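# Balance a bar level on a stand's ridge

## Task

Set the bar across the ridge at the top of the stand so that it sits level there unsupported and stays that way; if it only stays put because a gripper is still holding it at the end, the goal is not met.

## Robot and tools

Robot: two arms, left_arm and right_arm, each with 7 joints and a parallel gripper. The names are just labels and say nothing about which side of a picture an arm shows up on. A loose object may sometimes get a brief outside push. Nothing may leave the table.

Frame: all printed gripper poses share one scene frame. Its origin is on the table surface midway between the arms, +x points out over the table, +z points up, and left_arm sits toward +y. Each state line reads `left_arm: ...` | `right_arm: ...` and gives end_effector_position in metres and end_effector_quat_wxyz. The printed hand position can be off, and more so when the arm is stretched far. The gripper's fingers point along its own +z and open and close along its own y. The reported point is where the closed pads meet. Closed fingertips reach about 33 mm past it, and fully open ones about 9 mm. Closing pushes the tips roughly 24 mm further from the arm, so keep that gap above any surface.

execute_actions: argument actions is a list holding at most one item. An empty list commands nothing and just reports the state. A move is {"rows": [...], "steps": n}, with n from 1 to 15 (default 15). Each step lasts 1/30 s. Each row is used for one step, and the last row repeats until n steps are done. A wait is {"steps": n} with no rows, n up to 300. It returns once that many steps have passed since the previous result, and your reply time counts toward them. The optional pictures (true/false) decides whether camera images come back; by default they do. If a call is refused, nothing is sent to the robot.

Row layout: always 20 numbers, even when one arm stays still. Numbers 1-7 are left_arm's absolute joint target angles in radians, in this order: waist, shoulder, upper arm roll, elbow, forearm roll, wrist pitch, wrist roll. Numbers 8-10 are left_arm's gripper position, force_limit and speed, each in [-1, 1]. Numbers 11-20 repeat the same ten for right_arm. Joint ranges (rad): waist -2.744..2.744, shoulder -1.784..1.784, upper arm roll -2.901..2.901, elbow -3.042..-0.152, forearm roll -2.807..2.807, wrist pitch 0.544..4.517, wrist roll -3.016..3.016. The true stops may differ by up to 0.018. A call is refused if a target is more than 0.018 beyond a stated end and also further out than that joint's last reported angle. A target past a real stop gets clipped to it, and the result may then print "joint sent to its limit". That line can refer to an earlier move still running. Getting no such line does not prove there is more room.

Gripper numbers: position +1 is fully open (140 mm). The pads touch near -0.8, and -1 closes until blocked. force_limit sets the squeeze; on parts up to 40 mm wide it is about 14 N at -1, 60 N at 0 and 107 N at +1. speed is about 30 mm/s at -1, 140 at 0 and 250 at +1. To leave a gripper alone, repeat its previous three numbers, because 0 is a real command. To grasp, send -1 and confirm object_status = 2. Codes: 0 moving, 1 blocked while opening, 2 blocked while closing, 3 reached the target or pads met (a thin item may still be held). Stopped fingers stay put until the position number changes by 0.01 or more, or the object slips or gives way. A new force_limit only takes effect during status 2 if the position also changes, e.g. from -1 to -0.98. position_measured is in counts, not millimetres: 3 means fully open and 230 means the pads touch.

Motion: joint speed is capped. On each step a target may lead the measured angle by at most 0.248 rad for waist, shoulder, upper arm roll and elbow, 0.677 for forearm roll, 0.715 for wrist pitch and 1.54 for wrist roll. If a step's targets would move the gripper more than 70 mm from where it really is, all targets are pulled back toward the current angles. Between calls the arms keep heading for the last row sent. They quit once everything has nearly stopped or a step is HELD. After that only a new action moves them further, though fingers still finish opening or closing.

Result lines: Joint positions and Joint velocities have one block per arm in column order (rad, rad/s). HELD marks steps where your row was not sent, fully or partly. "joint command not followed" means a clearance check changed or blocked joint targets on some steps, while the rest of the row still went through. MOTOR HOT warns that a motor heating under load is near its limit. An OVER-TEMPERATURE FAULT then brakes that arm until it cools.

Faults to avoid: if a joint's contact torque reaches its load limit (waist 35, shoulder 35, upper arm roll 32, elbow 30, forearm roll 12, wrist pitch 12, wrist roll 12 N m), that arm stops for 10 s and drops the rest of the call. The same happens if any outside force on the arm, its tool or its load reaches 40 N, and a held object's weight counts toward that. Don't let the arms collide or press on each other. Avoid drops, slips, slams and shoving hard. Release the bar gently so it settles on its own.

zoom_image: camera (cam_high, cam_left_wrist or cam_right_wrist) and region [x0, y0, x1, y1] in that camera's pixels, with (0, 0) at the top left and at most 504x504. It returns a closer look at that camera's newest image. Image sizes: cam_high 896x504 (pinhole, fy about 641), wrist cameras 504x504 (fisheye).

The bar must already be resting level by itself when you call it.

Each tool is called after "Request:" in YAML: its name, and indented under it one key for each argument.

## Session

Request:
execute_actions:
  actions: []

Request:
zoom_image:
  camera: "cam_high"
  region: [280,100,620,440]

Scene clock: 0.00 s of 4100.00 s.
left_arm: end_effector_position=(+0.6852, +0.5281, +0.1914) position_measured=3 object_status=3 end_effector_quat_wxyz=(+0.610, +0.759, +0.069, +0.217) | right_arm: end_effector_position=(+0.5766, +0.1795, +0.2218) position_measured=3 object_status=3 end_effector_quat_wxyz=(+0.348, +0.619, +0.449, +0.543)
Joint positions: left_arm=[ 0.831  0.9   -0.113 -1.331 -1.235  1.546 -0.65 ] | right_arm=[ 1.167  0.693 -0.151 -1.603 -1.717  2.121 -0.456]
Joint velocities: left_arm=[ 0.    -0.     0.001  0.    -0.001 -0.     0.001] | right_arm=[ 0.001 -0.    -0.001  0.001  0.001  0.001  0.   ]

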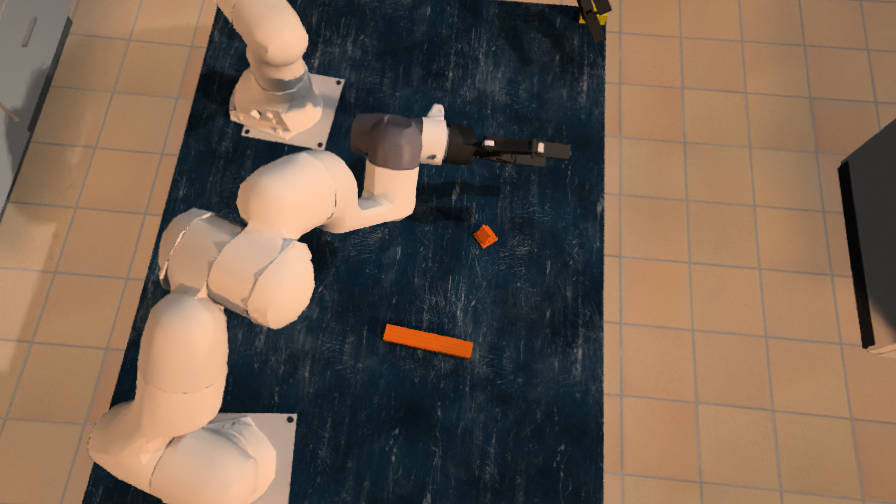

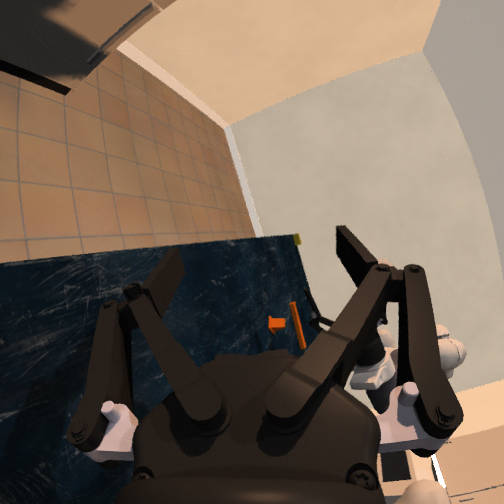

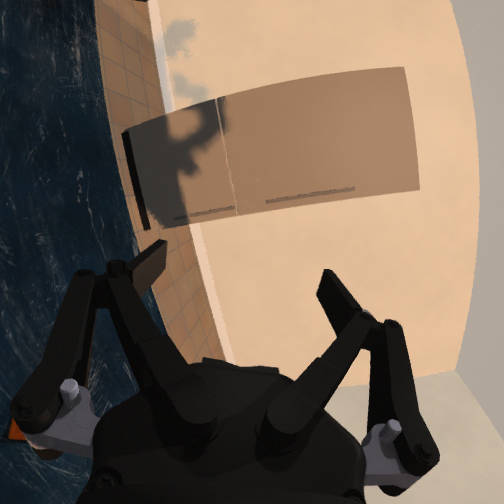

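Region (280, 100, 620, 440) of cam_high's 896x504 image, scaled by 1.482, with more detail than that image has.

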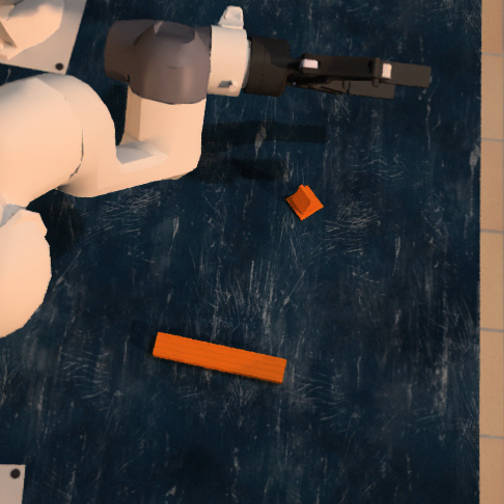

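Request:
execute_actions:
  actions:
    - {"rows":[[0.831,0.1,-0.113,-1.331,-1.235,1.546,-0.65,1,0,0,0.6,0,-0.151,-1.603,-1.717,2.121,-0.456,1,0,0]]}
  pictures: false

Request:
execute_actions:
  actions:
    - {"steps":30}
  pictures: false

Request:
execute_actions:
  actions:
    - {"rows":[[0.3,0.1,0,-1.95,0,2.05,0.8,1,0,0,-0.7,-0.3,0,-2.0,-1.7,2.1,-0.456,1,0,0]]}
  pictures: false

Request:
execute_actions:
  actions:
    - {"steps":60}
  pictures: false

Request:
execute_actions:
  actions:
    - {"rows":[[-0.5,0.2,0,-1.95,0,2.155,1.67,1,0,0,-0.7,-0.3,0,-2.0,-1.7,2.1,-0.456,1,0,0]]}
  pictures: false

Request:
execute_actions:
  actions:
    - {"steps":60}

Request:
zoom_image:
  camera: "cam_left_wrist"
  region: [130,80,380,330]

Scene clock: 5.87 s of 4100.00 s.
left_arm: end_effector_position=(+0.6868, +0.5307, +0.4578) position_measured=3 object_status=3 end_effector_quat_wxyz=(+0.502, +0.794, -0.056, +0.339) | right_arm: end_effector_position=(+0.7074, +0.0381, +0.4058) position_measured=3 object_status=3 end_effector_quat_wxyz=(+0.359, +0.673, +0.298, +0.574)
Joint positions: left_arm=[ 0.831  0.478 -0.111 -1.337 -1.234  1.547 -0.65 ] | right_arm=[ 0.928  0.451 -0.142 -1.609 -1.717  2.125 -0.456]
Joint velocities: left_arm=[ 0.    -0.963  0.002  0.025  0.    -0.     0.001] | right_arm=[-0.517 -0.522 -0.023  0.004 -0.     0.    -0.001]
Steps of this call (steps 1 to 90: nothing new was sent; then 2.37 s passed at rest; steps 91 to 105: all 15 steps of this action). Readings (joint positions | what the end effector reports):
91: left_arm=[0.831 0.894 -0.112 -1.336 -1.235 1.546 -0.650] | right_arm=[1.160 0.687 -0.145 -1.607 -1.717 2.123 -0.456] | left_arm position_measured=3 object_status=3 | right_arm position_measured=3 object_status=3
92: left_arm=[0.831 0.875 -0.112 -1.343 -1.234 1.546 -0.650] | right_arm=[1.148 0.675 -0.140 -1.610 -1.717 2.125 -0.456] | left_arm position_measured=3 object_status=3 | right_arm position_measured=3 object_status=3
94: left_arm=[0.831 0.824 -0.111 -1.345 -1.234 1.546 -0.650] | right_arm=[1.118 0.643 -0.138 -1.610 -1.717 2.125 -0.456] | left_arm position_measured=3 object_status=3 | right_arm position_measured=3 object_status=3
98: left_arm=[0.831 0.702 -0.111 -1.342 -1.234 1.546 -0.650] | right_arm=[1.050 0.573 -0.139 -1.610 -1.717 2.125 -0.456] | left_arm position_measured=3 object_status=3 | right_arm position_measured=3 object_status=3
105: the state above

Scene clock: 6.87 s of 4100.00 s.
left_arm: end_effector_position=(+0.6194, +0.4688, +0.6850) position_measured=3 object_status=3 end_effector_quat_wxyz=(+0.385, +0.794, -0.170, +0.439) | right_arm: end_effector_position=(+0.7419, -0.2920, +0.7491) position_measured=3 object_status=3 end_effector_quat_wxyz=(+0.373, +0.666, +0.020, +0.646)
Joint positions: left_arm=[ 0.831  0.101 -0.114 -1.33  -1.235  1.547 -0.65 ] | right_arm=[ 0.599 -0.004 -0.154 -1.599 -1.717  2.12  -0.456]
Joint velocities: left_arm=[-0.001 -0.     0.002  0.    -0.    -0.     0.001] | right_arm=[-0.001  0.03   0.01  -0.02  -0.001 -0.    -0.001]
Steps of this call (steps 1 to 30: the robot went on to your last target). Readings (joint positions | what the end effector reports):
1: left_arm=[0.831 0.446 -0.111 -1.336 -1.234 1.547 -0.650] | right_arm=[0.910 0.434 -0.142 -1.609 -1.717 2.125 -0.456] | left_arm position_measured=3 object_status=3 | right_arm position_measured=3 object_status=3
2: left_arm=[0.831 0.413 -0.111 -1.336 -1.234 1.547 -0.650] | right_arm=[0.893 0.416 -0.143 -1.608 -1.717 2.125 -0.456] | left_arm position_measured=3 object_status=3 | right_arm position_measured=3 object_status=3
4: left_arm=[0.831 0.349 -0.111 -1.335 -1.234 1.547 -0.650] | right_arm=[0.858 0.381 -0.144 -1.608 -1.717 2.125 -0.456] | left_arm position_measured=3 object_status=3 | right_arm position_measured=3 object_status=3
8: left_arm=[0.831 0.219 -0.111 -1.333 -1.234 1.547 -0.650] | right_arm=[0.790 0.311 -0.145 -1.608 -1.717 2.125 -0.456] | left_arm position_measured=3 object_status=3 | right_arm position_measured=3 object_status=3
30: the state above

Scene clock: 7.37 s of 4100.00 s.
left_arm: end_effector_position=(+0.6160, +0.4795, +0.4040) position_measured=3 object_status=3 end_effector_quat_wxyz=(+0.143, +0.861, -0.415, +0.256) | right_arm: end_effector_position=(+0.6731, -0.5696, +0.7033) position_measured=3 object_status=3 end_effector_quat_wxyz=(+0.487, +0.682, -0.079, +0.540)
Joint positions: left_arm=[ 0.535  0.094 -0.025 -1.627 -0.597  1.809 -0.145] | right_arm=[ 0.109 -0.266 -0.017 -1.947 -1.708  2.112 -0.456]
Joint velocities: left_arm=[-0.74   0.015  0.082 -0.792  1.532  0.437  1.045] | right_arm=[-0.955 -0.127  0.013 -0.227  0.006 -0.024 -0.   ]
Steps of this call (steps 1 to 15: all 15 steps of this action). Readings (joint positions | what the end effector reports):
1: left_arm=[0.819 0.096 -0.105 -1.339 -1.208 1.563 -0.623] | right_arm=[0.571 -0.024 -0.126 -1.632 -1.716 2.121 -0.456] | left_arm position_measured=3 object_status=3 | right_arm position_measured=3 object_status=3
2: left_arm=[0.803 0.092 -0.096 -1.355 -1.172 1.583 -0.589] | right_arm=[0.538 -0.057 -0.101 -1.676 -1.715 2.121 -0.456] | left_arm position_measured=3 object_status=3 | right_arm position_measured=3 object_status=3
4: left_arm=[0.768 0.090 -0.081 -1.388 -1.097 1.622 -0.521] | right_arm=[0.475 -0.120 -0.071 -1.744 -1.713 2.120 -0.456] | left_arm position_measured=3 object_status=3 | right_arm position_measured=3 object_status=3
8: left_arm=[0.693 0.092 -0.057 -1.465 -0.935 1.694 -0.386] | right_arm=[0.343 -0.208 -0.040 -1.853 -1.711 2.117 -0.456] | left_arm position_measured=3 object_status=3 | right_arm position_measured=3 object_status=3
15: the state above

Scene clock: 9.37 s of 4100.00 s.
left_arm: end_effector_position=(+0.5448, +0.4928, +0.2169) position_measured=3 object_status=3 end_effector_quat_wxyz=(-0.002, -0.469, +0.883, -0.001) | right_arm: end_effector_position=(+0.3804, -0.9972, +0.6917) position_measured=3 object_status=3 end_effector_quat_wxyz=(+0.659, +0.602, -0.338, +0.300)
Joint positions: left_arm=[ 0.301  0.101 -0.001 -1.948 -0.003  2.046  0.795] | right_arm=[-0.699 -0.298 -0.002 -1.997 -1.703  2.099 -0.456]
Joint velocities: left_arm=[ 0.     0.    -0.002  0.001  0.     0.     0.007] | right_arm=[-0.001  0.001 -0.    -0.    -0.     0.001  0.002]
Steps of this call (steps 1 to 60: the robot went on to your last target). Readings (joint positions | what the end effector reports):
1: left_arm=[0.508 0.095 -0.021 -1.655 -0.544 1.825 -0.108] | right_arm=[0.076 -0.270 -0.015 -1.954 -1.708 2.111 -0.456] | left_arm position_measured=3 object_status=3 | right_arm position_measured=3 object_status=3
2: left_arm=[0.482 0.095 -0.018 -1.685 -0.493 1.841 -0.071] | right_arm=[0.043 -0.274 -0.014 -1.960 -1.708 2.111 -0.456] | left_arm position_measured=3 object_status=3 | right_arm position_measured=3 object_status=3
4: left_arm=[0.434 0.095 -0.015 -1.750 -0.394 1.873 0.008] | right_arm=[-0.024 -0.279 -0.011 -1.969 -1.708 2.110 -0.456] | left_arm position_measured=3 object_status=3 | right_arm position_measured=3 object_status=3
8: left_arm=[0.338 0.100 -0.007 -1.894 -0.166 1.953 0.243] | right_arm=[-0.156 -0.285 -0.007 -1.981 -1.707 2.108 -0.456] | left_arm position_measured=3 object_status=3 | right_arm position_measured=3 object_status=3
60: the state above
All arms were judged still, so your last target was given up. Only a new action makes them travel on or press farther. Fingers that are still opening or closing keep moving.

Scene clock: 9.87 s of 4100.00 s.
left_arm: end_effector_position=(+0.5464, +0.2236, +0.1705) position_measured=3 object_status=3 end_effector_quat_wxyz=(-0.010, -0.038, +0.999, +0.003) | right_arm: end_effector_position=(+0.3805, -0.9972, +0.6917) position_measured=3 object_status=3 end_effector_quat_wxyz=(+0.659, +0.602, -0.338, +0.300)
Joint positions: left_arm=[-0.17   0.192  0.005 -1.946 -0.002  2.118  1.229] | right_arm=[-0.699 -0.298 -0.002 -1.998 -1.703  2.099 -0.456]
Joint velocities: left_arm=[-1.008  0.047 -0.057 -0.     0.001  0.078  0.627] | right_arm=[ 0.    -0.001 -0.001 -0.    -0.    -0.     0.   ]
Steps of this call (steps 1 to 15: all 15 steps of this action). Readings (joint positions | what the end effector reports):
1: left_arm=[0.284 0.105 0.011 -1.947 -0.002 2.053 0.826] | right_arm=[-0.699 -0.298 -0.002 -1.997 -1.703 2.099 -0.456] | left_arm position_measured=3 object_status=3 | right_arm position_measured=3 object_status=3
2: left_arm=[0.258 0.114 0.017 -1.945 -0.002 2.061 0.864] | right_arm=[-0.699 -0.298 -0.002 -1.997 -1.703 2.099 -0.456] | left_arm position_measured=3 object_status=3 | right_arm position_measured=3 object_status=3
4: left_arm=[0.199 0.135 0.018 -1.945 -0.002 2.074 0.933] | right_arm=[-0.699 -0.298 -0.002 -1.997 -1.703 2.099 -0.456] | left_arm position_measured=3 object_status=3 | right_arm position_measured=3 object_status=3
8: left_arm=[0.069 0.168 0.012 -1.946 -0.002 2.094 1.056] | right_arm=[-0.699 -0.298 -0.002 -1.997 -1.703 2.099 -0.456] | left_arm position_measured=3 object_status=3 | right_arm position_measured=3 object_status=3
15: the state above

Scene clock: 11.87 s of 4100.00 s.
left_arm: end_effector_position=(+0.4695, +0.0384, +0.1682) position_measured=3 object_status=3 end_effector_quat_wxyz=(+0.002, +0.342, +0.940, -0.002) | right_arm: end_effector_position=(+0.3805, -0.9972, +0.6916) position_measured=3 object_status=3 end_effector_quat_wxyz=(+0.659, +0.602, -0.338, +0.300)
Joint positions: left_arm=[-0.501  0.199 -0.001 -1.948 -0.002  2.151  1.666] | right_arm=[-0.699 -0.298 -0.002 -1.998 -1.703  2.099 -0.456]
Joint velocities: left_arm=[ 0.001 -0.    -0.     0.001  0.     0.     0.001] | right_arm=[ 0.001 -0.    -0.001 -0.001 -0.     0.001  0.   ]
Steps of this call (steps 1 to 60: the robot went on to your last target). Readings (joint positions | what the end effector reports):
1: left_arm=[-0.204 0.193 0.005 -1.946 -0.002 2.121 1.250] | right_arm=[-0.699 -0.298 -0.002 -1.998 -1.703 2.099 -0.456] | left_arm position_measured=3 object_status=3 | right_arm position_measured=3 object_status=3
2: left_arm=[-0.239 0.194 0.004 -1.946 -0.002 2.123 1.270] | right_arm=[-0.699 -0.298 -0.002 -1.998 -1.703 2.099 -0.456] | left_arm position_measured=3 object_status=3 | right_arm position_measured=3 object_status=3
4: left_arm=[-0.309 0.196 0.003 -1.946 -0.002 2.127 1.308] | right_arm=[-0.699 -0.298 -0.002 -1.998 -1.703 2.099 -0.456] | left_arm position_measured=3 object_status=3 | right_arm position_measured=3 object_status=3
8: left_arm=[-0.444 0.199 -0.002 -1.946 -0.002 2.138 1.412] | right_arm=[-0.699 -0.298 -0.002 -1.998 -1.703 2.099 -0.456] | left_arm position_measured=3 object_status=3 | right_arm position_measured=3 object_status=3
60: the state above
All arms were judged still, so your last target was given up. Only a new action makes them travel on or press farther. Fingers that are still opening or closing keep moving.

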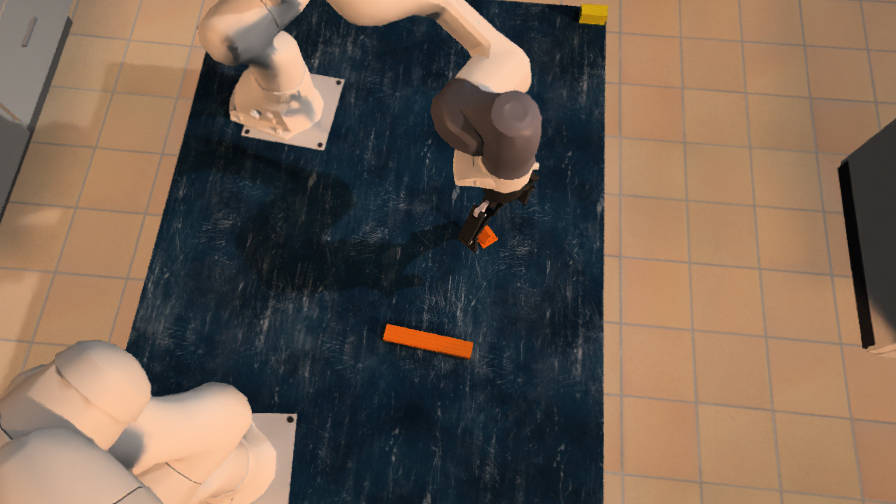

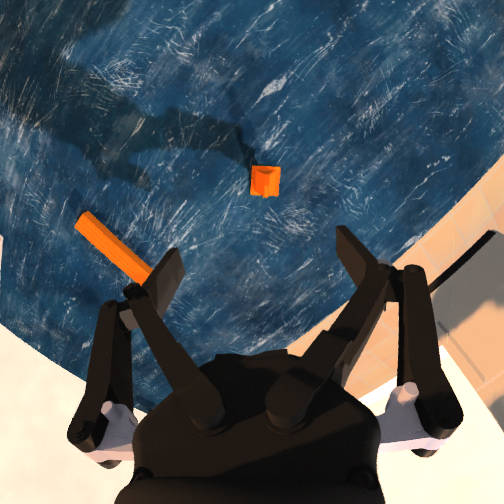

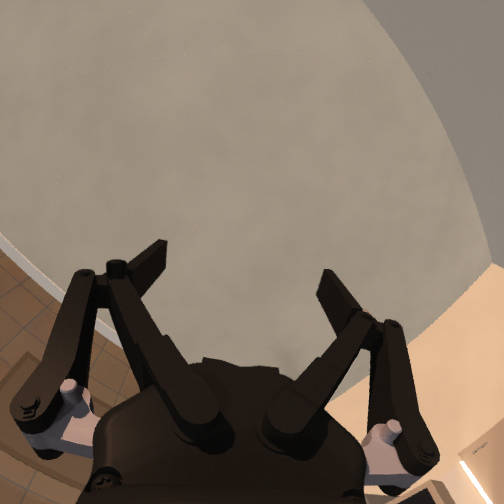

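Region (130, 80, 380, 330) of cam_left_wrist's 504x504 image, scaled by 2.016, with more detail than that image has.

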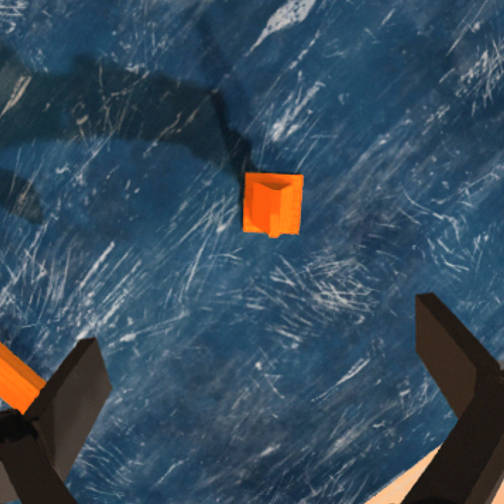

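Request:
execute_actions:
  actions:
    - {"rows":[[-0.87,0.55,0,-1.64,0,2.195,0.74,1,0,0,-0.7,-0.3,0,-2.0,-1.7,2.1,-0.456,1,0,0]]}
  pictures: false

Request:
execute_actions:
  actions:
    - {"steps":50}

Scene clock: 16.13 s of 4100.00 s.
left_arm: end_effector_position=(+0.3625, -0.1764, +0.0853) position_measured=3 object_status=3 end_effector_quat_wxyz=(-0.006, +0.251, +0.968, +0.002) | right_arm: end_effector_position=(+0.3805, -0.9971, +0.6916) position_measured=3 object_status=3 end_effector_quat_wxyz=(+0.659, +0.602, -0.338, +0.300)
Joint positions: left_arm=[-0.855  0.537 -0.005 -1.658 -0.002  2.183  1.117] | right_arm=[-0.699 -0.298 -0.002 -1.998 -1.703  2.099 -0.456]
Joint velocities: left_arm=[-0.398  0.301 -0.131  0.133  0.     0.04  -1.239] | right_arm=[ 0.001  0.     0.001  0.    -0.002 -0.     0.   ]
Steps of this call (steps 1 to 90: nothing new was sent; then 0.77 s passed at rest; steps 91 to 105: all 15 steps of this action). Readings (joint positions | what the end effector reports):
91: left_arm=[-0.515 0.214 0.009 -1.927 -0.002 2.151 1.638] | right_arm=[-0.699 -0.298 -0.002 -1.998 -1.703 2.099 -0.456] | left_arm position_measured=3 object_status=3 | right_arm position_measured=3 object_status=3
92: left_arm=[-0.537 0.241 0.015 -1.894 -0.002 2.154 1.603] | right_arm=[-0.699 -0.298 -0.002 -1.998 -1.703 2.099 -0.456] | left_arm position_measured=3 object_status=3 | right_arm position_measured=3 object_status=3
94: left_arm=[-0.586 0.293 0.017 -1.839 -0.002 2.159 1.540] | right_arm=[-0.699 -0.298 -0.002 -1.998 -1.703 2.099 -0.456] | left_arm position_measured=3 object_status=3 | right_arm position_measured=3 object_status=3
98: left_arm=[-0.691 0.393 0.014 -1.757 -0.002 2.167 1.422] | right_arm=[-0.699 -0.298 -0.002 -1.998 -1.703 2.099 -0.456] | left_arm position_measured=3 object_status=3 | right_arm position_measured=3 object_status=3
105: the state above

Scene clock: 17.80 s of 4100.00 s.
left_arm: end_effector_position=(+0.3602, -0.1860, +0.0838) position_measured=3 object_status=3 end_effector_quat_wxyz=(-0.001, +0.073, +0.997, -0.000) | right_arm: end_effector_position=(+0.3805, -0.9971, +0.6916) position_measured=3 object_status=3 end_effector_quat_wxyz=(+0.659, +0.602, -0.338, +0.300)
Joint positions: left_arm=[-0.871  0.551 -0.001 -1.642 -0.002  2.191  0.745] | right_arm=[-0.699 -0.298 -0.002 -1.998 -1.703  2.099 -0.456]
Joint velocities: left_arm=[ 0.001 -0.001  0.001  0.001  0.001 -0.    -0.005] | right_arm=[ 0.    -0.    -0.     0.001 -0.001  0.    -0.001]
Steps of this call (steps 1 to 50: the robot went on to your last target). Readings (joint positions | what the end effector reports):
1: left_arm=[-0.866 0.545 -0.009 -1.654 -0.002 2.184 1.078] | right_arm=[-0.699 -0.298 -0.002 -1.998 -1.703 2.099 -0.456] | left_arm position_measured=3 object_status=3 | right_arm position_measured=3 object_status=3
2: left_arm=[-0.873 0.550 -0.011 -1.652 -0.002 2.185 1.044] | right_arm=[-0.699 -0.298 -0.002 -1.998 -1.703 2.099 -0.456] | left_arm position_measured=3 object_status=3 | right_arm position_measured=3 object_status=3
4: left_arm=[-0.876 0.553 -0.010 -1.648 -0.002 2.187 0.984] | right_arm=[-0.699 -0.298 -0.002 -1.998 -1.703 2.099 -0.456] | left_arm position_measured=3 object_status=3 | right_arm position_measured=3 object_status=3
8: left_arm=[-0.873 0.551 -0.003 -1.643 -0.002 2.189 0.899] | right_arm=[-0.699 -0.298 -0.002 -1.998 -1.703 2.099 -0.456] | left_arm position_measured=3 object_status=3 | right_arm position_measured=3 object_status=3
50: the state above

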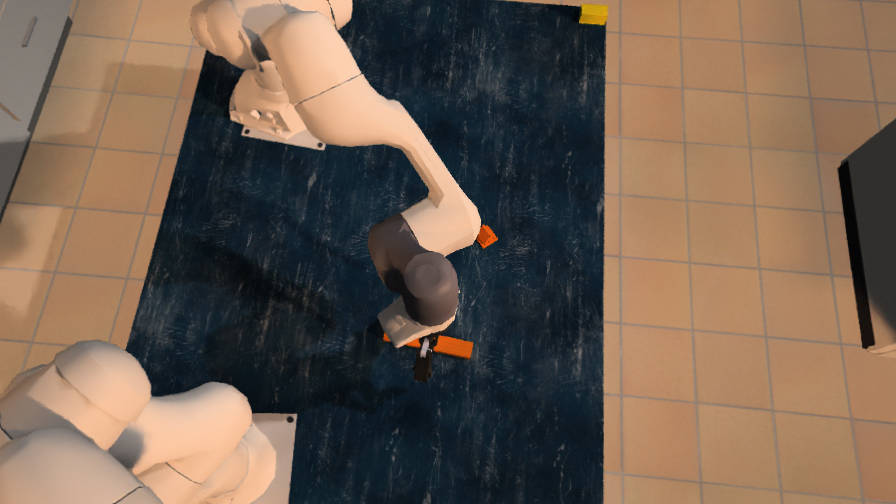

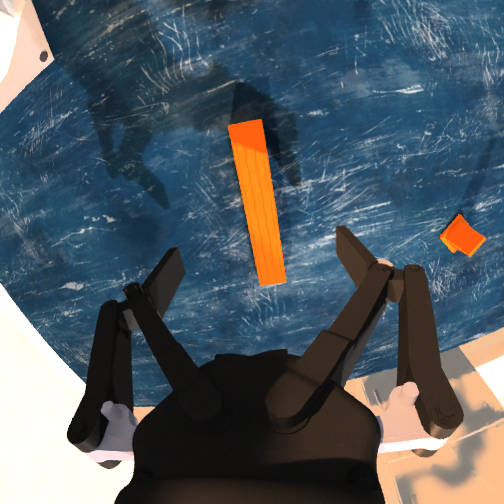

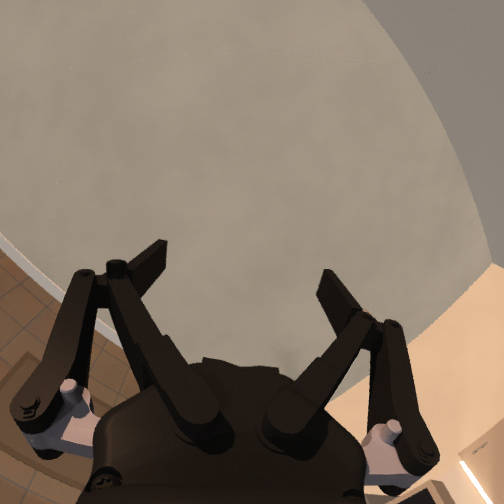

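Request:
execute_actions:
  actions:
    - {"rows":[[-0.87,0.625,0,-1.64,0,2.27,0.74,1,0,0,-0.7,-0.3,0,-2.0,-1.7,2.1,-0.456,1,0,0]]}
  pictures: false

Request:
execute_actions:
  actions:
    - {"rows":[[-0.87,0.625,0,-1.64,0,2.27,0.74,-1,0.5,0,-0.7,-0.3,0,-2.0,-1.7,2.1,-0.456,1,0,0]]}
  pictures: false

Request:
execute_actions:
  actions:
    - {"steps":30}
  pictures: false

Request:
execute_actions:
  actions:
    - {"rows":[[-0.87,0.42,0,-1.64,0,2.065,0.4,-1,0.5,0,-0.7,-0.3,0,-2.0,-1.7,2.1,-0.456,1,0,0]]}
  pictures: false

Request:
execute_actions:
  actions:
    - {"rows":[[-0.44,0.3,0,-1.95,0,2.255,0.33,-1,0.5,0,-0.7,-0.3,0,-2.0,-1.7,2.1,-0.456,1,0,0]]}
  pictures: false

Request:
execute_actions:
  actions:
    - {"steps":40}

Request:
zoom_image:
  camera: "cam_left_wrist"
  region: [130,80,380,330]

Scene clock: 25.23 s of 4100.00 s.
left_arm: end_effector_position=(+0.3613, -0.1876, +0.0382) position_measured=3 object_status=3 end_effector_quat_wxyz=(-0.003, +0.072, +0.997, +0.002) | right_arm: end_effector_position=(+0.3806, -0.9971, +0.6915) position_measured=3 object_status=3 end_effector_quat_wxyz=(+0.659, +0.602, -0.337, +0.300)
Joint positions: left_arm=[-0.871  0.626 -0.    -1.642 -0.002  2.262  0.743] | right_arm=[-0.699 -0.298 -0.002 -1.998 -1.703  2.099 -0.456]
Joint velocities: left_arm=[-0.001 -0.01   0.     0.004 -0.001  0.029 -0.   ] | right_arm=[-0.     0.    -0.     0.    -0.     0.001 -0.   ]
Steps of this call (steps 1 to 15: the robot went on to your last target; steps 16 to 90: nothing new was sent; then 3.93 s passed at rest; steps 91 to 105: all 15 steps of this action). Readings (joint positions | what the end effector reports):
91: left_arm=[-0.871 0.557 -0.000 -1.638 -0.002 2.202 0.743] | right_arm=[-0.699 -0.298 -0.002 -1.998 -1.703 2.099 -0.456] | left_arm position_measured=3 object_status=3 | right_arm position_measured=3 object_status=3
92: left_arm=[-0.871 0.571 -0.000 -1.634 -0.002 2.216 0.743] | right_arm=[-0.699 -0.298 -0.002 -1.998 -1.703 2.099 -0.456] | left_arm position_measured=3 object_status=3 | right_arm position_measured=3 object_status=3
94: left_arm=[-0.871 0.601 -0.000 -1.636 -0.002 2.233 0.743] | right_arm=[-0.699 -0.298 -0.002 -1.998 -1.703 2.099 -0.456] | left_arm position_measured=3 object_status=3 | right_arm position_measured=3 object_status=3
98: left_arm=[-0.871 0.630 -0.000 -1.643 -0.002 2.249 0.743] | right_arm=[-0.699 -0.298 -0.002 -1.998 -1.703 2.099 -0.456] | left_arm position_measured=3 object_status=3 | right_arm position_measured=3 object_status=3
105: the state above

Scene clock: 25.73 s of 4100.00 s.
left_arm: end_effector_position=(+0.3623, -0.1890, +0.0391) position_measured=107 object_status=0 end_effector_quat_wxyz=(-0.001, +0.072, +0.997, -0.000) | right_arm: end_effector_position=(+0.3806, -0.9971, +0.6915) position_measured=3 object_status=3 end_effector_quat_wxyz=(+0.659, +0.602, -0.337, +0.300)
Joint positions: left_arm=[-0.871  0.626 -0.    -1.642 -0.002  2.266  0.743] | right_arm=[-0.699 -0.298 -0.002 -1.998 -1.703  2.099 -0.456]
Joint velocities: left_arm=[ 0.001 -0.    -0.001 -0.    -0.001  0.002 -0.   ] | right_arm=[-0.001 -0.001  0.    -0.001 -0.001 -0.    -0.   ]
Steps of this call (steps 1 to 15: all 15 steps of this action). Readings (joint positions | what the end effector reports):
1: left_arm=[-0.871 0.626 -0.000 -1.642 -0.002 2.263 0.743] | right_arm=[-0.699 -0.298 -0.002 -1.998 -1.703 2.099 -0.456] | left_arm position_measured=3 object_status=0 | right_arm position_measured=3 object_status=3
2: left_arm=[-0.871 0.626 -0.000 -1.642 -0.002 2.263 0.743] | right_arm=[-0.699 -0.298 -0.002 -1.998 -1.703 2.099 -0.456] | left_arm position_measured=8 object_status=0 | right_arm position_measured=3 object_status=3
4: left_arm=[-0.871 0.626 -0.000 -1.642 -0.002 2.264 0.743] | right_arm=[-0.699 -0.298 -0.002 -1.998 -1.703 2.099 -0.456] | left_arm position_measured=23 object_status=0 | right_arm position_measured=3 object_status=3
8: left_arm=[-0.871 0.626 -0.000 -1.642 -0.002 2.265 0.743] | right_arm=[-0.699 -0.298 -0.002 -1.998 -1.703 2.099 -0.456] | left_arm position_measured=54 object_status=0 | right_arm position_measured=3 object_status=3
15: the state above

Scene clock: 26.73 s of 4100.00 s.
left_arm: end_effector_position=(+0.3626, -0.1894, +0.0397) position_measured=188 object_status=2 end_effector_quat_wxyz=(-0.001, +0.072, +0.997, -0.001) | right_arm: end_effector_position=(+0.3806, -0.9971, +0.6915) position_measured=3 object_status=3 end_effector_quat_wxyz=(+0.659, +0.602, -0.337, +0.300)
Joint positions: left_arm=[-0.871  0.625 -0.    -1.641 -0.002  2.267  0.743] | right_arm=[-0.699 -0.298 -0.002 -1.998 -1.703  2.099 -0.456]
Joint velocities: left_arm=[ 0.     0.001  0.    -0.001 -0.001 -0.001 -0.002] | right_arm=[ 0.001  0.001  0.001 -0.001  0.    -0.001 -0.   ]
Steps of this call (steps 1 to 15: the robot went on to your last target; steps 16 to 30: nothing new was sent). Readings (joint positions | what the end effector reports):
1: left_arm=[-0.871 0.626 -0.000 -1.642 -0.002 2.266 0.743] | right_arm=[-0.699 -0.298 -0.002 -1.998 -1.703 2.099 -0.456] | left_arm position_measured=115 object_status=0 | right_arm position_measured=3 object_status=3
2: left_arm=[-0.871 0.626 -0.000 -1.642 -0.002 2.266 0.743] | right_arm=[-0.699 -0.298 -0.002 -1.998 -1.703 2.099 -0.456] | left_arm position_measured=122 object_status=0 | right_arm position_measured=3 object_status=3
4: left_arm=[-0.871 0.626 -0.000 -1.642 -0.002 2.266 0.743] | right_arm=[-0.699 -0.298 -0.002 -1.998 -1.703 2.099 -0.456] | left_arm position_measured=137 object_status=0 | right_arm position_measured=3 object_status=3
8: left_arm=[-0.871 0.626 -0.000 -1.642 -0.002 2.267 0.743] | right_arm=[-0.699 -0.298 -0.002 -1.998 -1.703 2.099 -0.456] | left_arm position_measured=168 object_status=0 | right_arm position_measured=3 object_status=3
30: the state above
All arms were judged still, so your last target was given up. Only a new action makes them travel on or press farther. Fingers that are still opening or closing keep moving.

Scene clock: 27.23 s of 4100.00 s.
left_arm: end_effector_position=(+0.3586, -0.1836, +0.1693) position_measured=188 object_status=2 end_effector_quat_wxyz=(+0.008, -0.057, +0.998, -0.015) | right_arm: end_effector_position=(+0.3806, -0.9971, +0.6915) position_measured=3 object_status=3 end_effector_quat_wxyz=(+0.659, +0.602, -0.337, +0.300)
Joint positions: left_arm=[-0.871  0.415 -0.    -1.636 -0.002  2.085  0.484] | right_arm=[-0.699 -0.298 -0.002 -1.998 -1.703  2.099 -0.456]
Joint velocities: left_arm=[ 0.001  0.075  0.001 -0.043 -0.    -0.107 -0.27 ] | right_arm=[ 0.001  0.001  0.    -0.     0.     0.    -0.001]
Steps of this call (steps 1 to 15: all 15 steps of this action). Readings (joint positions | what the end effector reports):
1: left_arm=[-0.871 0.617 -0.000 -1.646 -0.002 2.251 0.728] | right_arm=[-0.699 -0.298 -0.002 -1.998 -1.703 2.099 -0.456] | left_arm position_measured=188 object_status=2 | right_arm position_measured=3 object_status=3
2: left_arm=[-0.871 0.596 -0.000 -1.653 -0.002 2.229 0.709] | right_arm=[-0.699 -0.298 -0.002 -1.998 -1.703 2.099 -0.456] | left_arm position_measured=188 object_status=2 | right_arm position_measured=3 object_status=3
4: left_arm=[-0.871 0.540 -0.000 -1.654 -0.002 2.192 0.669] | right_arm=[-0.699 -0.298 -0.002 -1.998 -1.703 2.099 -0.456] | left_arm position_measured=188 object_status=2 | right_arm position_measured=3 object_status=3
8: left_arm=[-0.871 0.433 -0.000 -1.638 -0.002 2.128 0.578] | right_arm=[-0.699 -0.298 -0.002 -1.998 -1.703 2.099 -0.456] | left_arm position_measured=188 object_status=2 | right_arm position_measured=3 object_status=3
15: the state above

Scene clock: 27.73 s of 4100.00 s.
left_arm: end_effector_position=(+0.4894, +0.0576, +0.1131) position_measured=188 object_status=2 end_effector_quat_wxyz=(-0.009, -0.303, +0.953, +0.011) | right_arm: end_effector_position=(+0.3806, -0.9971, +0.6915) position_measured=3 object_status=3 end_effector_quat_wxyz=(+0.659, +0.602, -0.337, +0.300)
Joint positions: left_arm=[-0.464  0.31   0.006 -1.933 -0.002  2.215  0.396] | right_arm=[-0.699 -0.298 -0.002 -1.998 -1.703  2.099 -0.456]
Joint velocities: left_arm=[ 0.544 -0.074  0.17  -0.224  0.     0.206 -0.208] | right_arm=[-0.001  0.     0.001 -0.    -0.    -0.    -0.001]
Steps of this call (steps 1 to 15: all 15 steps of this action). Readings (joint positions | what the end effector reports):
1: left_arm=[-0.858 0.407 -0.011 -1.658 -0.002 2.096 0.478] | right_arm=[-0.699 -0.298 -0.002 -1.998 -1.703 2.099 -0.456] | left_arm position_measured=188 object_status=2 | right_arm position_measured=3 object_status=3
2: left_arm=[-0.837 0.394 -0.017 -1.688 -0.002 2.106 0.472] | right_arm=[-0.699 -0.298 -0.002 -1.998 -1.703 2.099 -0.456] | left_arm position_measured=188 object_status=2 | right_arm position_measured=3 object_status=3
4: left_arm=[-0.787 0.372 -0.019 -1.742 -0.002 2.124 0.462] | right_arm=[-0.699 -0.298 -0.002 -1.998 -1.703 2.099 -0.456] | left_arm position_measured=188 object_status=2 | right_arm position_measured=3 object_status=3
8: left_arm=[-0.671 0.346 -0.014 -1.827 -0.002 2.154 0.443] | right_arm=[-0.699 -0.298 -0.002 -1.998 -1.703 2.099 -0.456] | left_arm position_measured=188 object_status=2 | right_arm position_measured=3 object_status=3
15: the state above

Scene clock: 29.07 s of 4100.00 s.
left_arm: end_effector_position=(+0.5005, +0.0647, +0.1146) position_measured=188 object_status=2 end_effector_quat_wxyz=(-0.000, -0.342, +0.940, -0.001) | right_arm: end_effector_position=(+0.3806, -0.9971, +0.6915) position_measured=3 object_status=3 end_effector_quat_wxyz=(+0.659, +0.602, -0.337, +0.300)
Joint positions: left_arm=[-0.439  0.302  0.001 -1.948 -0.002  2.251  0.334] | right_arm=[-0.699 -0.298 -0.002 -1.998 -1.703  2.099 -0.456]
Joint velocities: left_arm=[ 0.001  0.001  0.001 -0.001 -0.     0.    -0.004] | right_arm=[ 0.     0.001  0.     0.     0.001  0.    -0.   ]
Steps of this call (steps 1 to 30: the robot went on to your last target; steps 31 to 40: nothing new was sent). Readings (joint positions | what the end effector reports):
1: left_arm=[-0.450 0.308 0.011 -1.939 -0.002 2.221 0.390] | right_arm=[-0.699 -0.298 -0.002 -1.998 -1.703 2.099 -0.456] | left_arm position_measured=188 object_status=2 | right_arm position_measured=3 object_status=3
2: left_arm=[-0.441 0.307 0.013 -1.943 -0.002 2.226 0.384] | right_arm=[-0.699 -0.298 -0.002 -1.998 -1.703 2.099 -0.456] | left_arm position_measured=188 object_status=2 | right_arm position_measured=3 object_status=3
4: left_arm=[-0.435 0.305 0.013 -1.946 -0.002 2.234 0.374] | right_arm=[-0.699 -0.298 -0.002 -1.998 -1.703 2.099 -0.456] | left_arm position_measured=188 object_status=2 | right_arm position_measured=3 object_status=3
8: left_arm=[-0.438 0.302 0.003 -1.948 -0.002 2.243 0.360] | right_arm=[-0.699 -0.298 -0.002 -1.998 -1.703 2.099 -0.456] | left_arm position_measured=188 object_status=2 | right_arm position_measured=3 object_status=3
40: the state above
All arms were judged still, so your last target was given up. Only a new action makes them travel on or press farther. Fingers that are still opening or closing keep moving.

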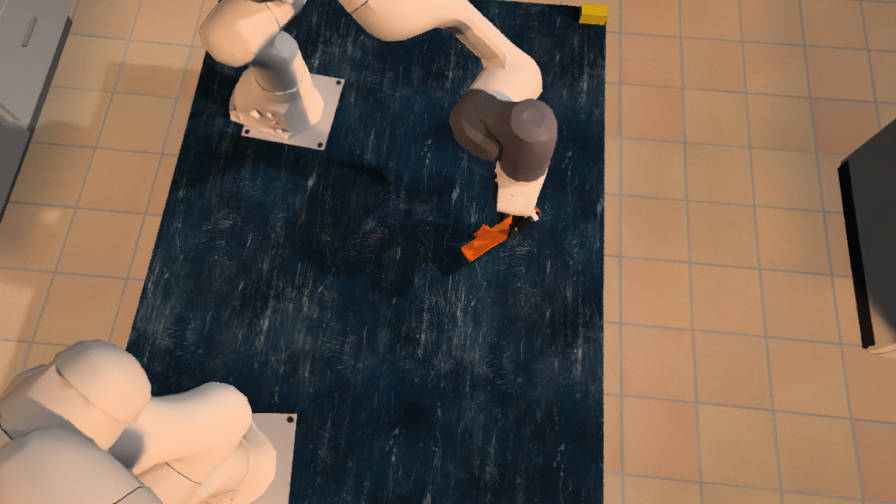

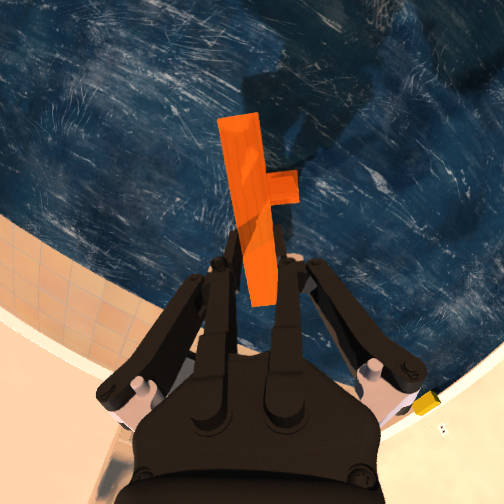

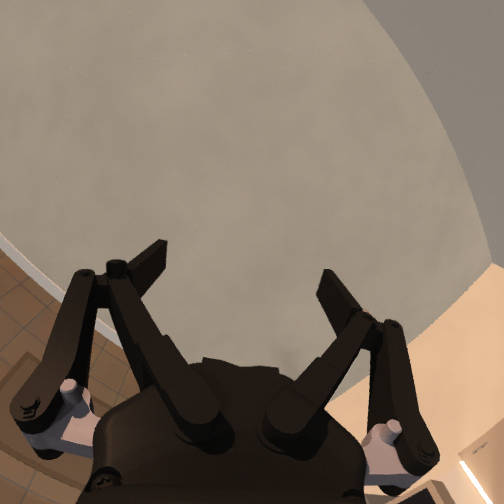

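Region (130, 80, 380, 330) of cam_left_wrist's 504x504 image, scaled by 2.016, with more detail than that image has.

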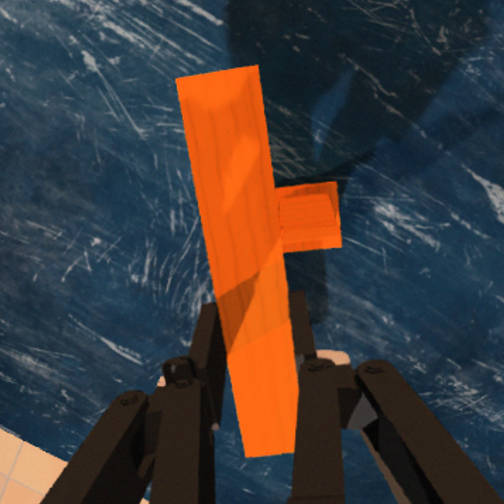

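Request:
execute_actions:
  actions:
    - {"rows":[[-0.44,0.258,0,-2.07,0,2.335,0.38,-1,0.5,0,-0.7,-0.3,0,-2.0,-1.7,2.1,-0.456,1,0,0]]}
  pictures: false

Request:
execute_actions:
  actions:
    - {"steps":20}

Request:
zoom_image:
  camera: "cam_left_wrist"
  region: [130,80,380,330]

Scene clock: 35.53 s of 4100.00 s.
left_arm: end_effector_position=(+0.4771, +0.0787, +0.0947) position_measured=188 object_status=2 end_effector_quat_wxyz=(-0.001, -0.326, +0.945, +0.000) | right_arm: end_effector_position=(+0.3806, -0.9971, +0.6915) position_measured=3 object_status=3 end_effector_quat_wxyz=(+0.659, +0.602, -0.337, +0.300)
Joint positions: left_arm=[-0.439  0.26   0.    -2.068 -0.002  2.326  0.368] | right_arm=[-0.699 -0.298 -0.002 -1.998 -1.703  2.099 -0.456]
Joint velocities: left_arm=[-0.    -0.006 -0.001 -0.002  0.001  0.029  0.026] | right_arm=[ 0.001  0.    -0.     0.001 -0.002  0.001 -0.001]
Steps of this call (steps 1 to 90: nothing new was sent; then 2.97 s passed at rest; steps 91 to 105: all 15 steps of this action). Readings (joint positions | what the end effector reports):
91: left_arm=[-0.439 0.291 0.000 -1.971 -0.002 2.266 0.337] | right_arm=[-0.699 -0.298 -0.002 -1.998 -1.703 2.099 -0.456] | left_arm position_measured=188 object_status=2 | right_arm position_measured=3 object_status=3
92: left_arm=[-0.439 0.277 0.000 -2.003 -0.002 2.277 0.341] | right_arm=[-0.699 -0.298 -0.002 -1.998 -1.703 2.099 -0.456] | left_arm position_measured=188 object_status=2 | right_arm position_measured=3 object_status=3
94: left_arm=[-0.439 0.267 0.000 -2.042 -0.002 2.294 0.348] | right_arm=[-0.699 -0.298 -0.002 -1.998 -1.703 2.099 -0.456] | left_arm position_measured=188 object_status=2 | right_arm position_measured=3 object_status=3
98: left_arm=[-0.439 0.264 0.000 -2.066 -0.002 2.313 0.358] | right_arm=[-0.699 -0.298 -0.002 -1.998 -1.703 2.099 -0.456] | left_arm position_measured=188 object_status=2 | right_arm position_measured=3 object_status=3
105: the state above

Scene clock: 36.20 s of 4100.00 s.
left_arm: end_effector_position=(+0.4782, +0.0780, +0.0951) position_measured=188 object_status=2 end_effector_quat_wxyz=(+0.000, -0.322, +0.947, -0.001) | right_arm: end_effector_position=(+0.3806, -0.9971, +0.6915) position_measured=3 object_status=3 end_effector_quat_wxyz=(+0.659, +0.602, -0.337, +0.300)
Joint positions: left_arm=[-0.439  0.26   0.    -2.068 -0.002  2.331  0.376] | right_arm=[-0.699 -0.298 -0.002 -1.998 -1.703  2.099 -0.456]
Joint velocities: left_arm=[-0.001  0.    -0.     0.     0.     0.     0.004] | right_arm=[ 0.    -0.001 -0.    -0.001  0.     0.001 -0.   ]
Steps of this call (steps 1 to 15: the robot went on to your last target; steps 16 to 20: nothing new was sent). Readings (joint positions | what the end effector reports):
1: left_arm=[-0.439 0.260 0.000 -2.068 -0.002 2.327 0.369] | right_arm=[-0.699 -0.298 -0.002 -1.998 -1.703 2.099 -0.456] | left_arm position_measured=188 object_status=2 | right_arm position_measured=3 object_status=3
2: left_arm=[-0.439 0.260 0.000 -2.068 -0.002 2.328 0.370] | right_arm=[-0.699 -0.298 -0.002 -1.998 -1.703 2.099 -0.456] | left_arm position_measured=188 object_status=2 | right_arm position_measured=3 object_status=3
4: left_arm=[-0.439 0.260 0.000 -2.068 -0.002 2.329 0.371] | right_arm=[-0.699 -0.298 -0.002 -1.998 -1.703 2.099 -0.456] | left_arm position_measured=188 object_status=2 | right_arm position_measured=3 object_status=3
8: left_arm=[-0.439 0.260 0.000 -2.068 -0.002 2.330 0.373] | right_arm=[-0.699 -0.298 -0.002 -1.998 -1.703 2.099 -0.456] | left_arm position_measured=188 object_status=2 | right_arm position_measured=3 object_status=3
20: the state above
All arms were judged still, so your last target was given up. Only a new action makes them travel on or press farther. Fingers that are still opening or closing keep moving.

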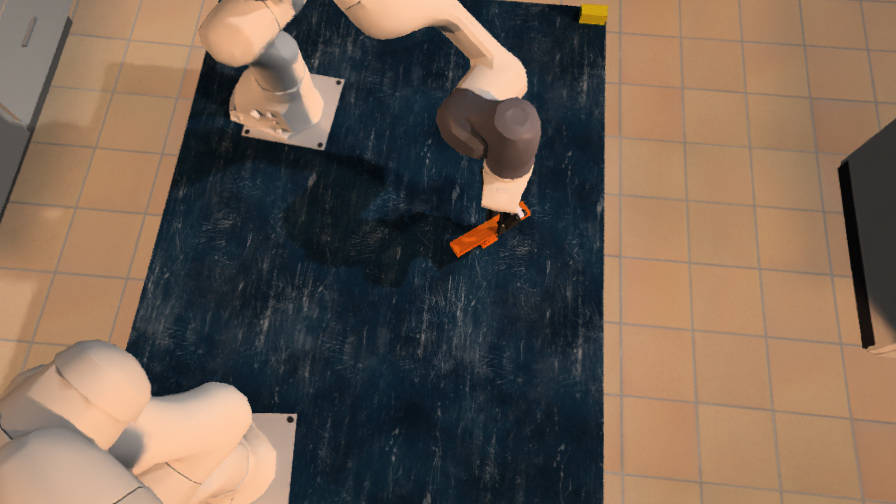

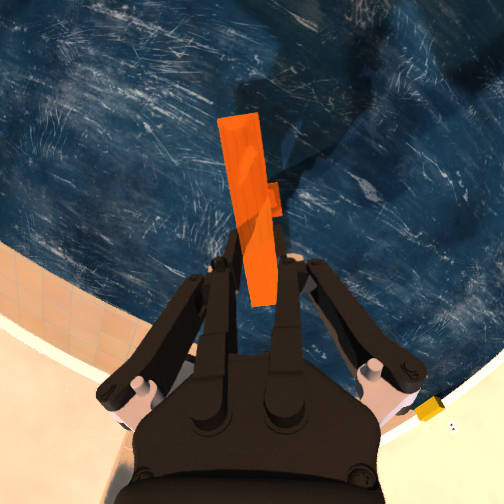

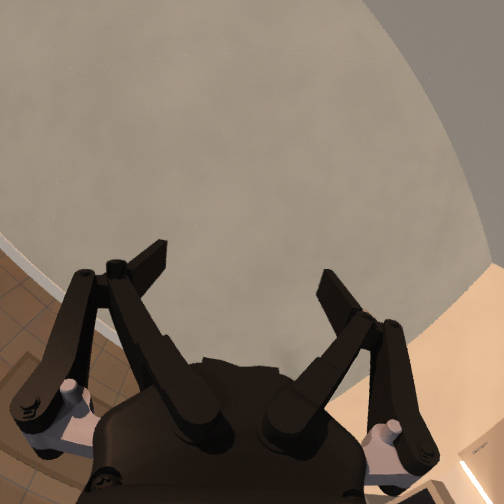

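Region (130, 80, 380, 330) of cam_left_wrist's 504x504 image, scaled by 2.016, with more detail than that image has.

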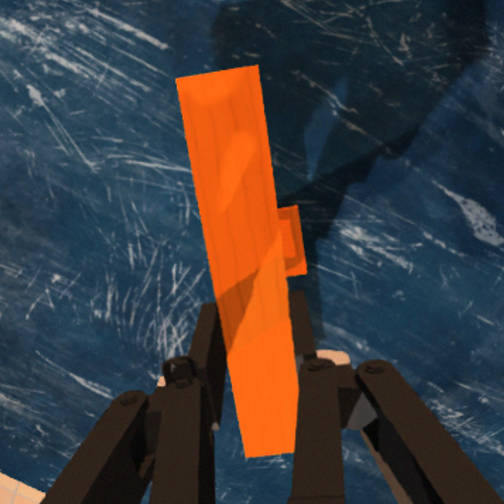

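Lower via elbow (also moves inward).

Request:
execute_actions:
  actions:
    - {"rows":[[-0.435,0.258,0,-2.095,0,2.36,0.385,-1,0.5,0,-0.7,-0.3,0,-2.0,-1.7,2.1,-0.456,1,0,0]]}
  pictures: false

Request:
execute_actions:
  actions:
    - {"rows":[[-0.435,0.258,0,-2.115,0,2.38,0.385,-1,0.5,0,-0.7,-0.3,0,-2.0,-1.7,2.1,-0.456,1,0,0]]}

Scene clock: 39.87 s of 4100.00 s.
left_arm: end_effector_position=(+0.4741, +0.0815, +0.0872) position_measured=188 object_status=2 end_effector_quat_wxyz=(+0.000, -0.321, +0.947, -0.001) | right_arm: end_effector_position=(+0.3806, -0.9971, +0.6915) position_measured=3 object_status=3 end_effector_quat_wxyz=(+0.659, +0.602, -0.337, +0.300)
Joint positions: left_arm=[-0.437  0.259  0.    -2.093 -0.002  2.354  0.38 ] | right_arm=[-0.699 -0.298 -0.002 -1.998 -1.703  2.099 -0.456]
Joint velocities: left_arm=[-0.001  0.    -0.001  0.    -0.001  0.009  0.005] | right_arm=[ 0.001  0.    -0.001  0.    -0.     0.     0.   ]
Steps of this call (steps 1 to 90: nothing new was sent; then 0.17 s passed at rest; steps 91 to 105: all 15 steps of this action). Readings (joint positions | what the end effector reports):
91: left_arm=[-0.439 0.258 0.000 -2.072 -0.002 2.335 0.377] | right_arm=[-0.699 -0.298 -0.002 -1.998 -1.703 2.099 -0.456] | left_arm position_measured=188 object_status=2 | right_arm position_measured=3 object_status=3
92: left_arm=[-0.438 0.257 0.000 -2.079 -0.002 2.339 0.377] | right_arm=[-0.699 -0.298 -0.002 -1.998 -1.703 2.099 -0.456] | left_arm position_measured=188 object_status=2 | right_arm position_measured=3 object_status=3
94: left_arm=[-0.438 0.258 0.000 -2.088 -0.002 2.344 0.378] | right_arm=[-0.699 -0.298 -0.002 -1.998 -1.703 2.099 -0.456] | left_arm position_measured=188 object_status=2 | right_arm position_measured=3 object_status=3
98: left_arm=[-0.437 0.259 0.000 -2.093 -0.002 2.350 0.379] | right_arm=[-0.699 -0.298 -0.002 -1.998 -1.703 2.099 -0.456] | left_arm position_measured=188 object_status=2 | right_arm position_measured=3 object_status=3
105: the state above

Scene clock: 40.37 s of 4100.00 s.
left_arm: end_effector_position=(+0.4724, +0.0827, +0.0834) position_measured=188 object_status=2 end_effector_quat_wxyz=(+0.002, -0.320, +0.947, -0.004) | right_arm: end_effector_position=(+0.3806, -0.9971, +0.6915) position_measured=3 object_status=3 end_effector_quat_wxyz=(+0.659, +0.602, -0.337, +0.300)
Joint positions: left_arm=[-0.437  0.256  0.    -2.111 -0.002  2.375  0.381] | right_arm=[-0.699 -0.298 -0.002 -1.998 -1.703  2.099 -0.456]
Joint velocities: left_arm=[-0.001  0.     0.001 -0.002 -0.     0.004  0.002] | right_arm=[ 0.    -0.    -0.001  0.    -0.     0.001 -0.   ]
Steps of this call (steps 1 to 15: all 15 steps of this action). Readings (joint positions | what the end effector reports):
1: left_arm=[-0.437 0.258 0.000 -2.096 -0.002 2.358 0.381] | right_arm=[-0.699 -0.298 -0.002 -1.998 -1.703 2.099 -0.456] | left_arm position_measured=188 object_status=2 | right_arm position_measured=3 object_status=3
2: left_arm=[-0.437 0.257 0.000 -2.101 -0.002 2.362 0.381] | right_arm=[-0.699 -0.298 -0.002 -1.998 -1.703 2.099 -0.456] | left_arm position_measured=188 object_status=2 | right_arm position_measured=3 object_status=3
4: left_arm=[-0.437 0.257 0.000 -2.108 -0.002 2.366 0.381] | right_arm=[-0.699 -0.298 -0.002 -1.998 -1.703 2.099 -0.456] | left_arm position_measured=188 object_status=2 | right_arm position_measured=3 object_status=3
8: left_arm=[-0.437 0.256 0.000 -2.110 -0.002 2.372 0.381] | right_arm=[-0.699 -0.298 -0.002 -1.998 -1.703 2.099 -0.456] | left_arm position_measured=188 object_status=2 | right_arm position_measured=3 object_status=3
15: the state above

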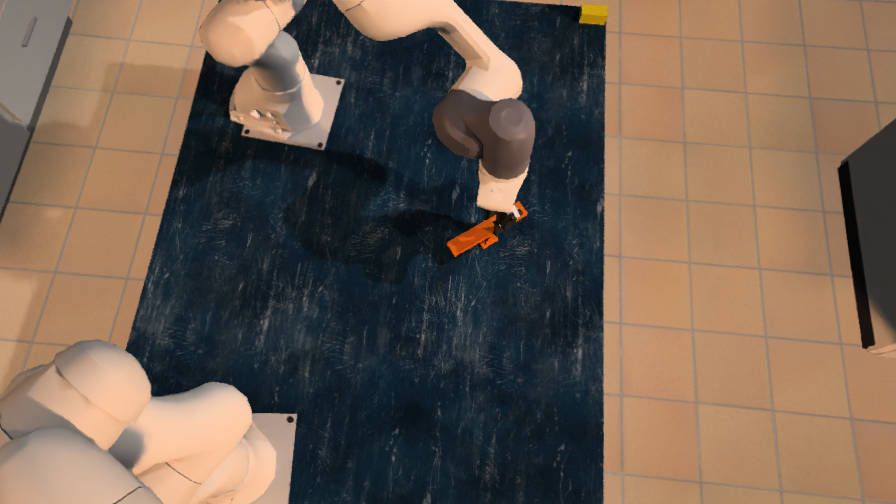

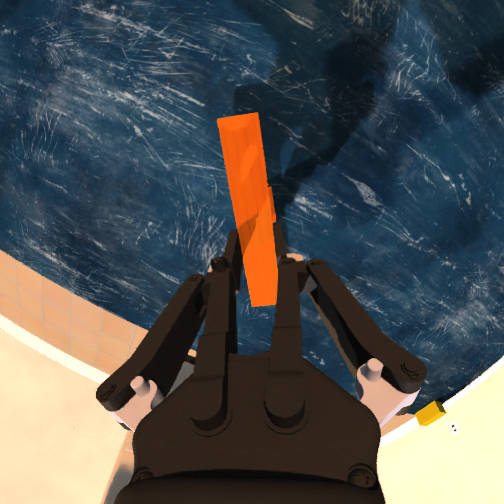

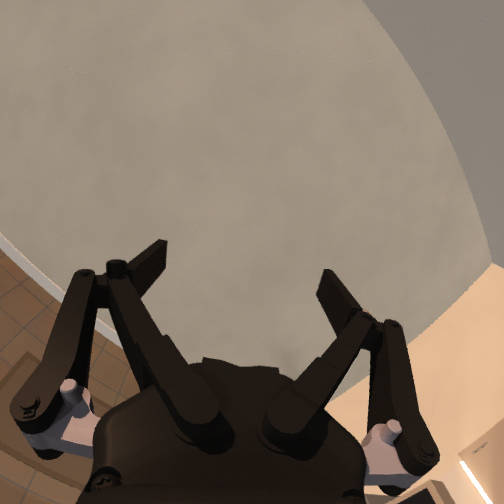

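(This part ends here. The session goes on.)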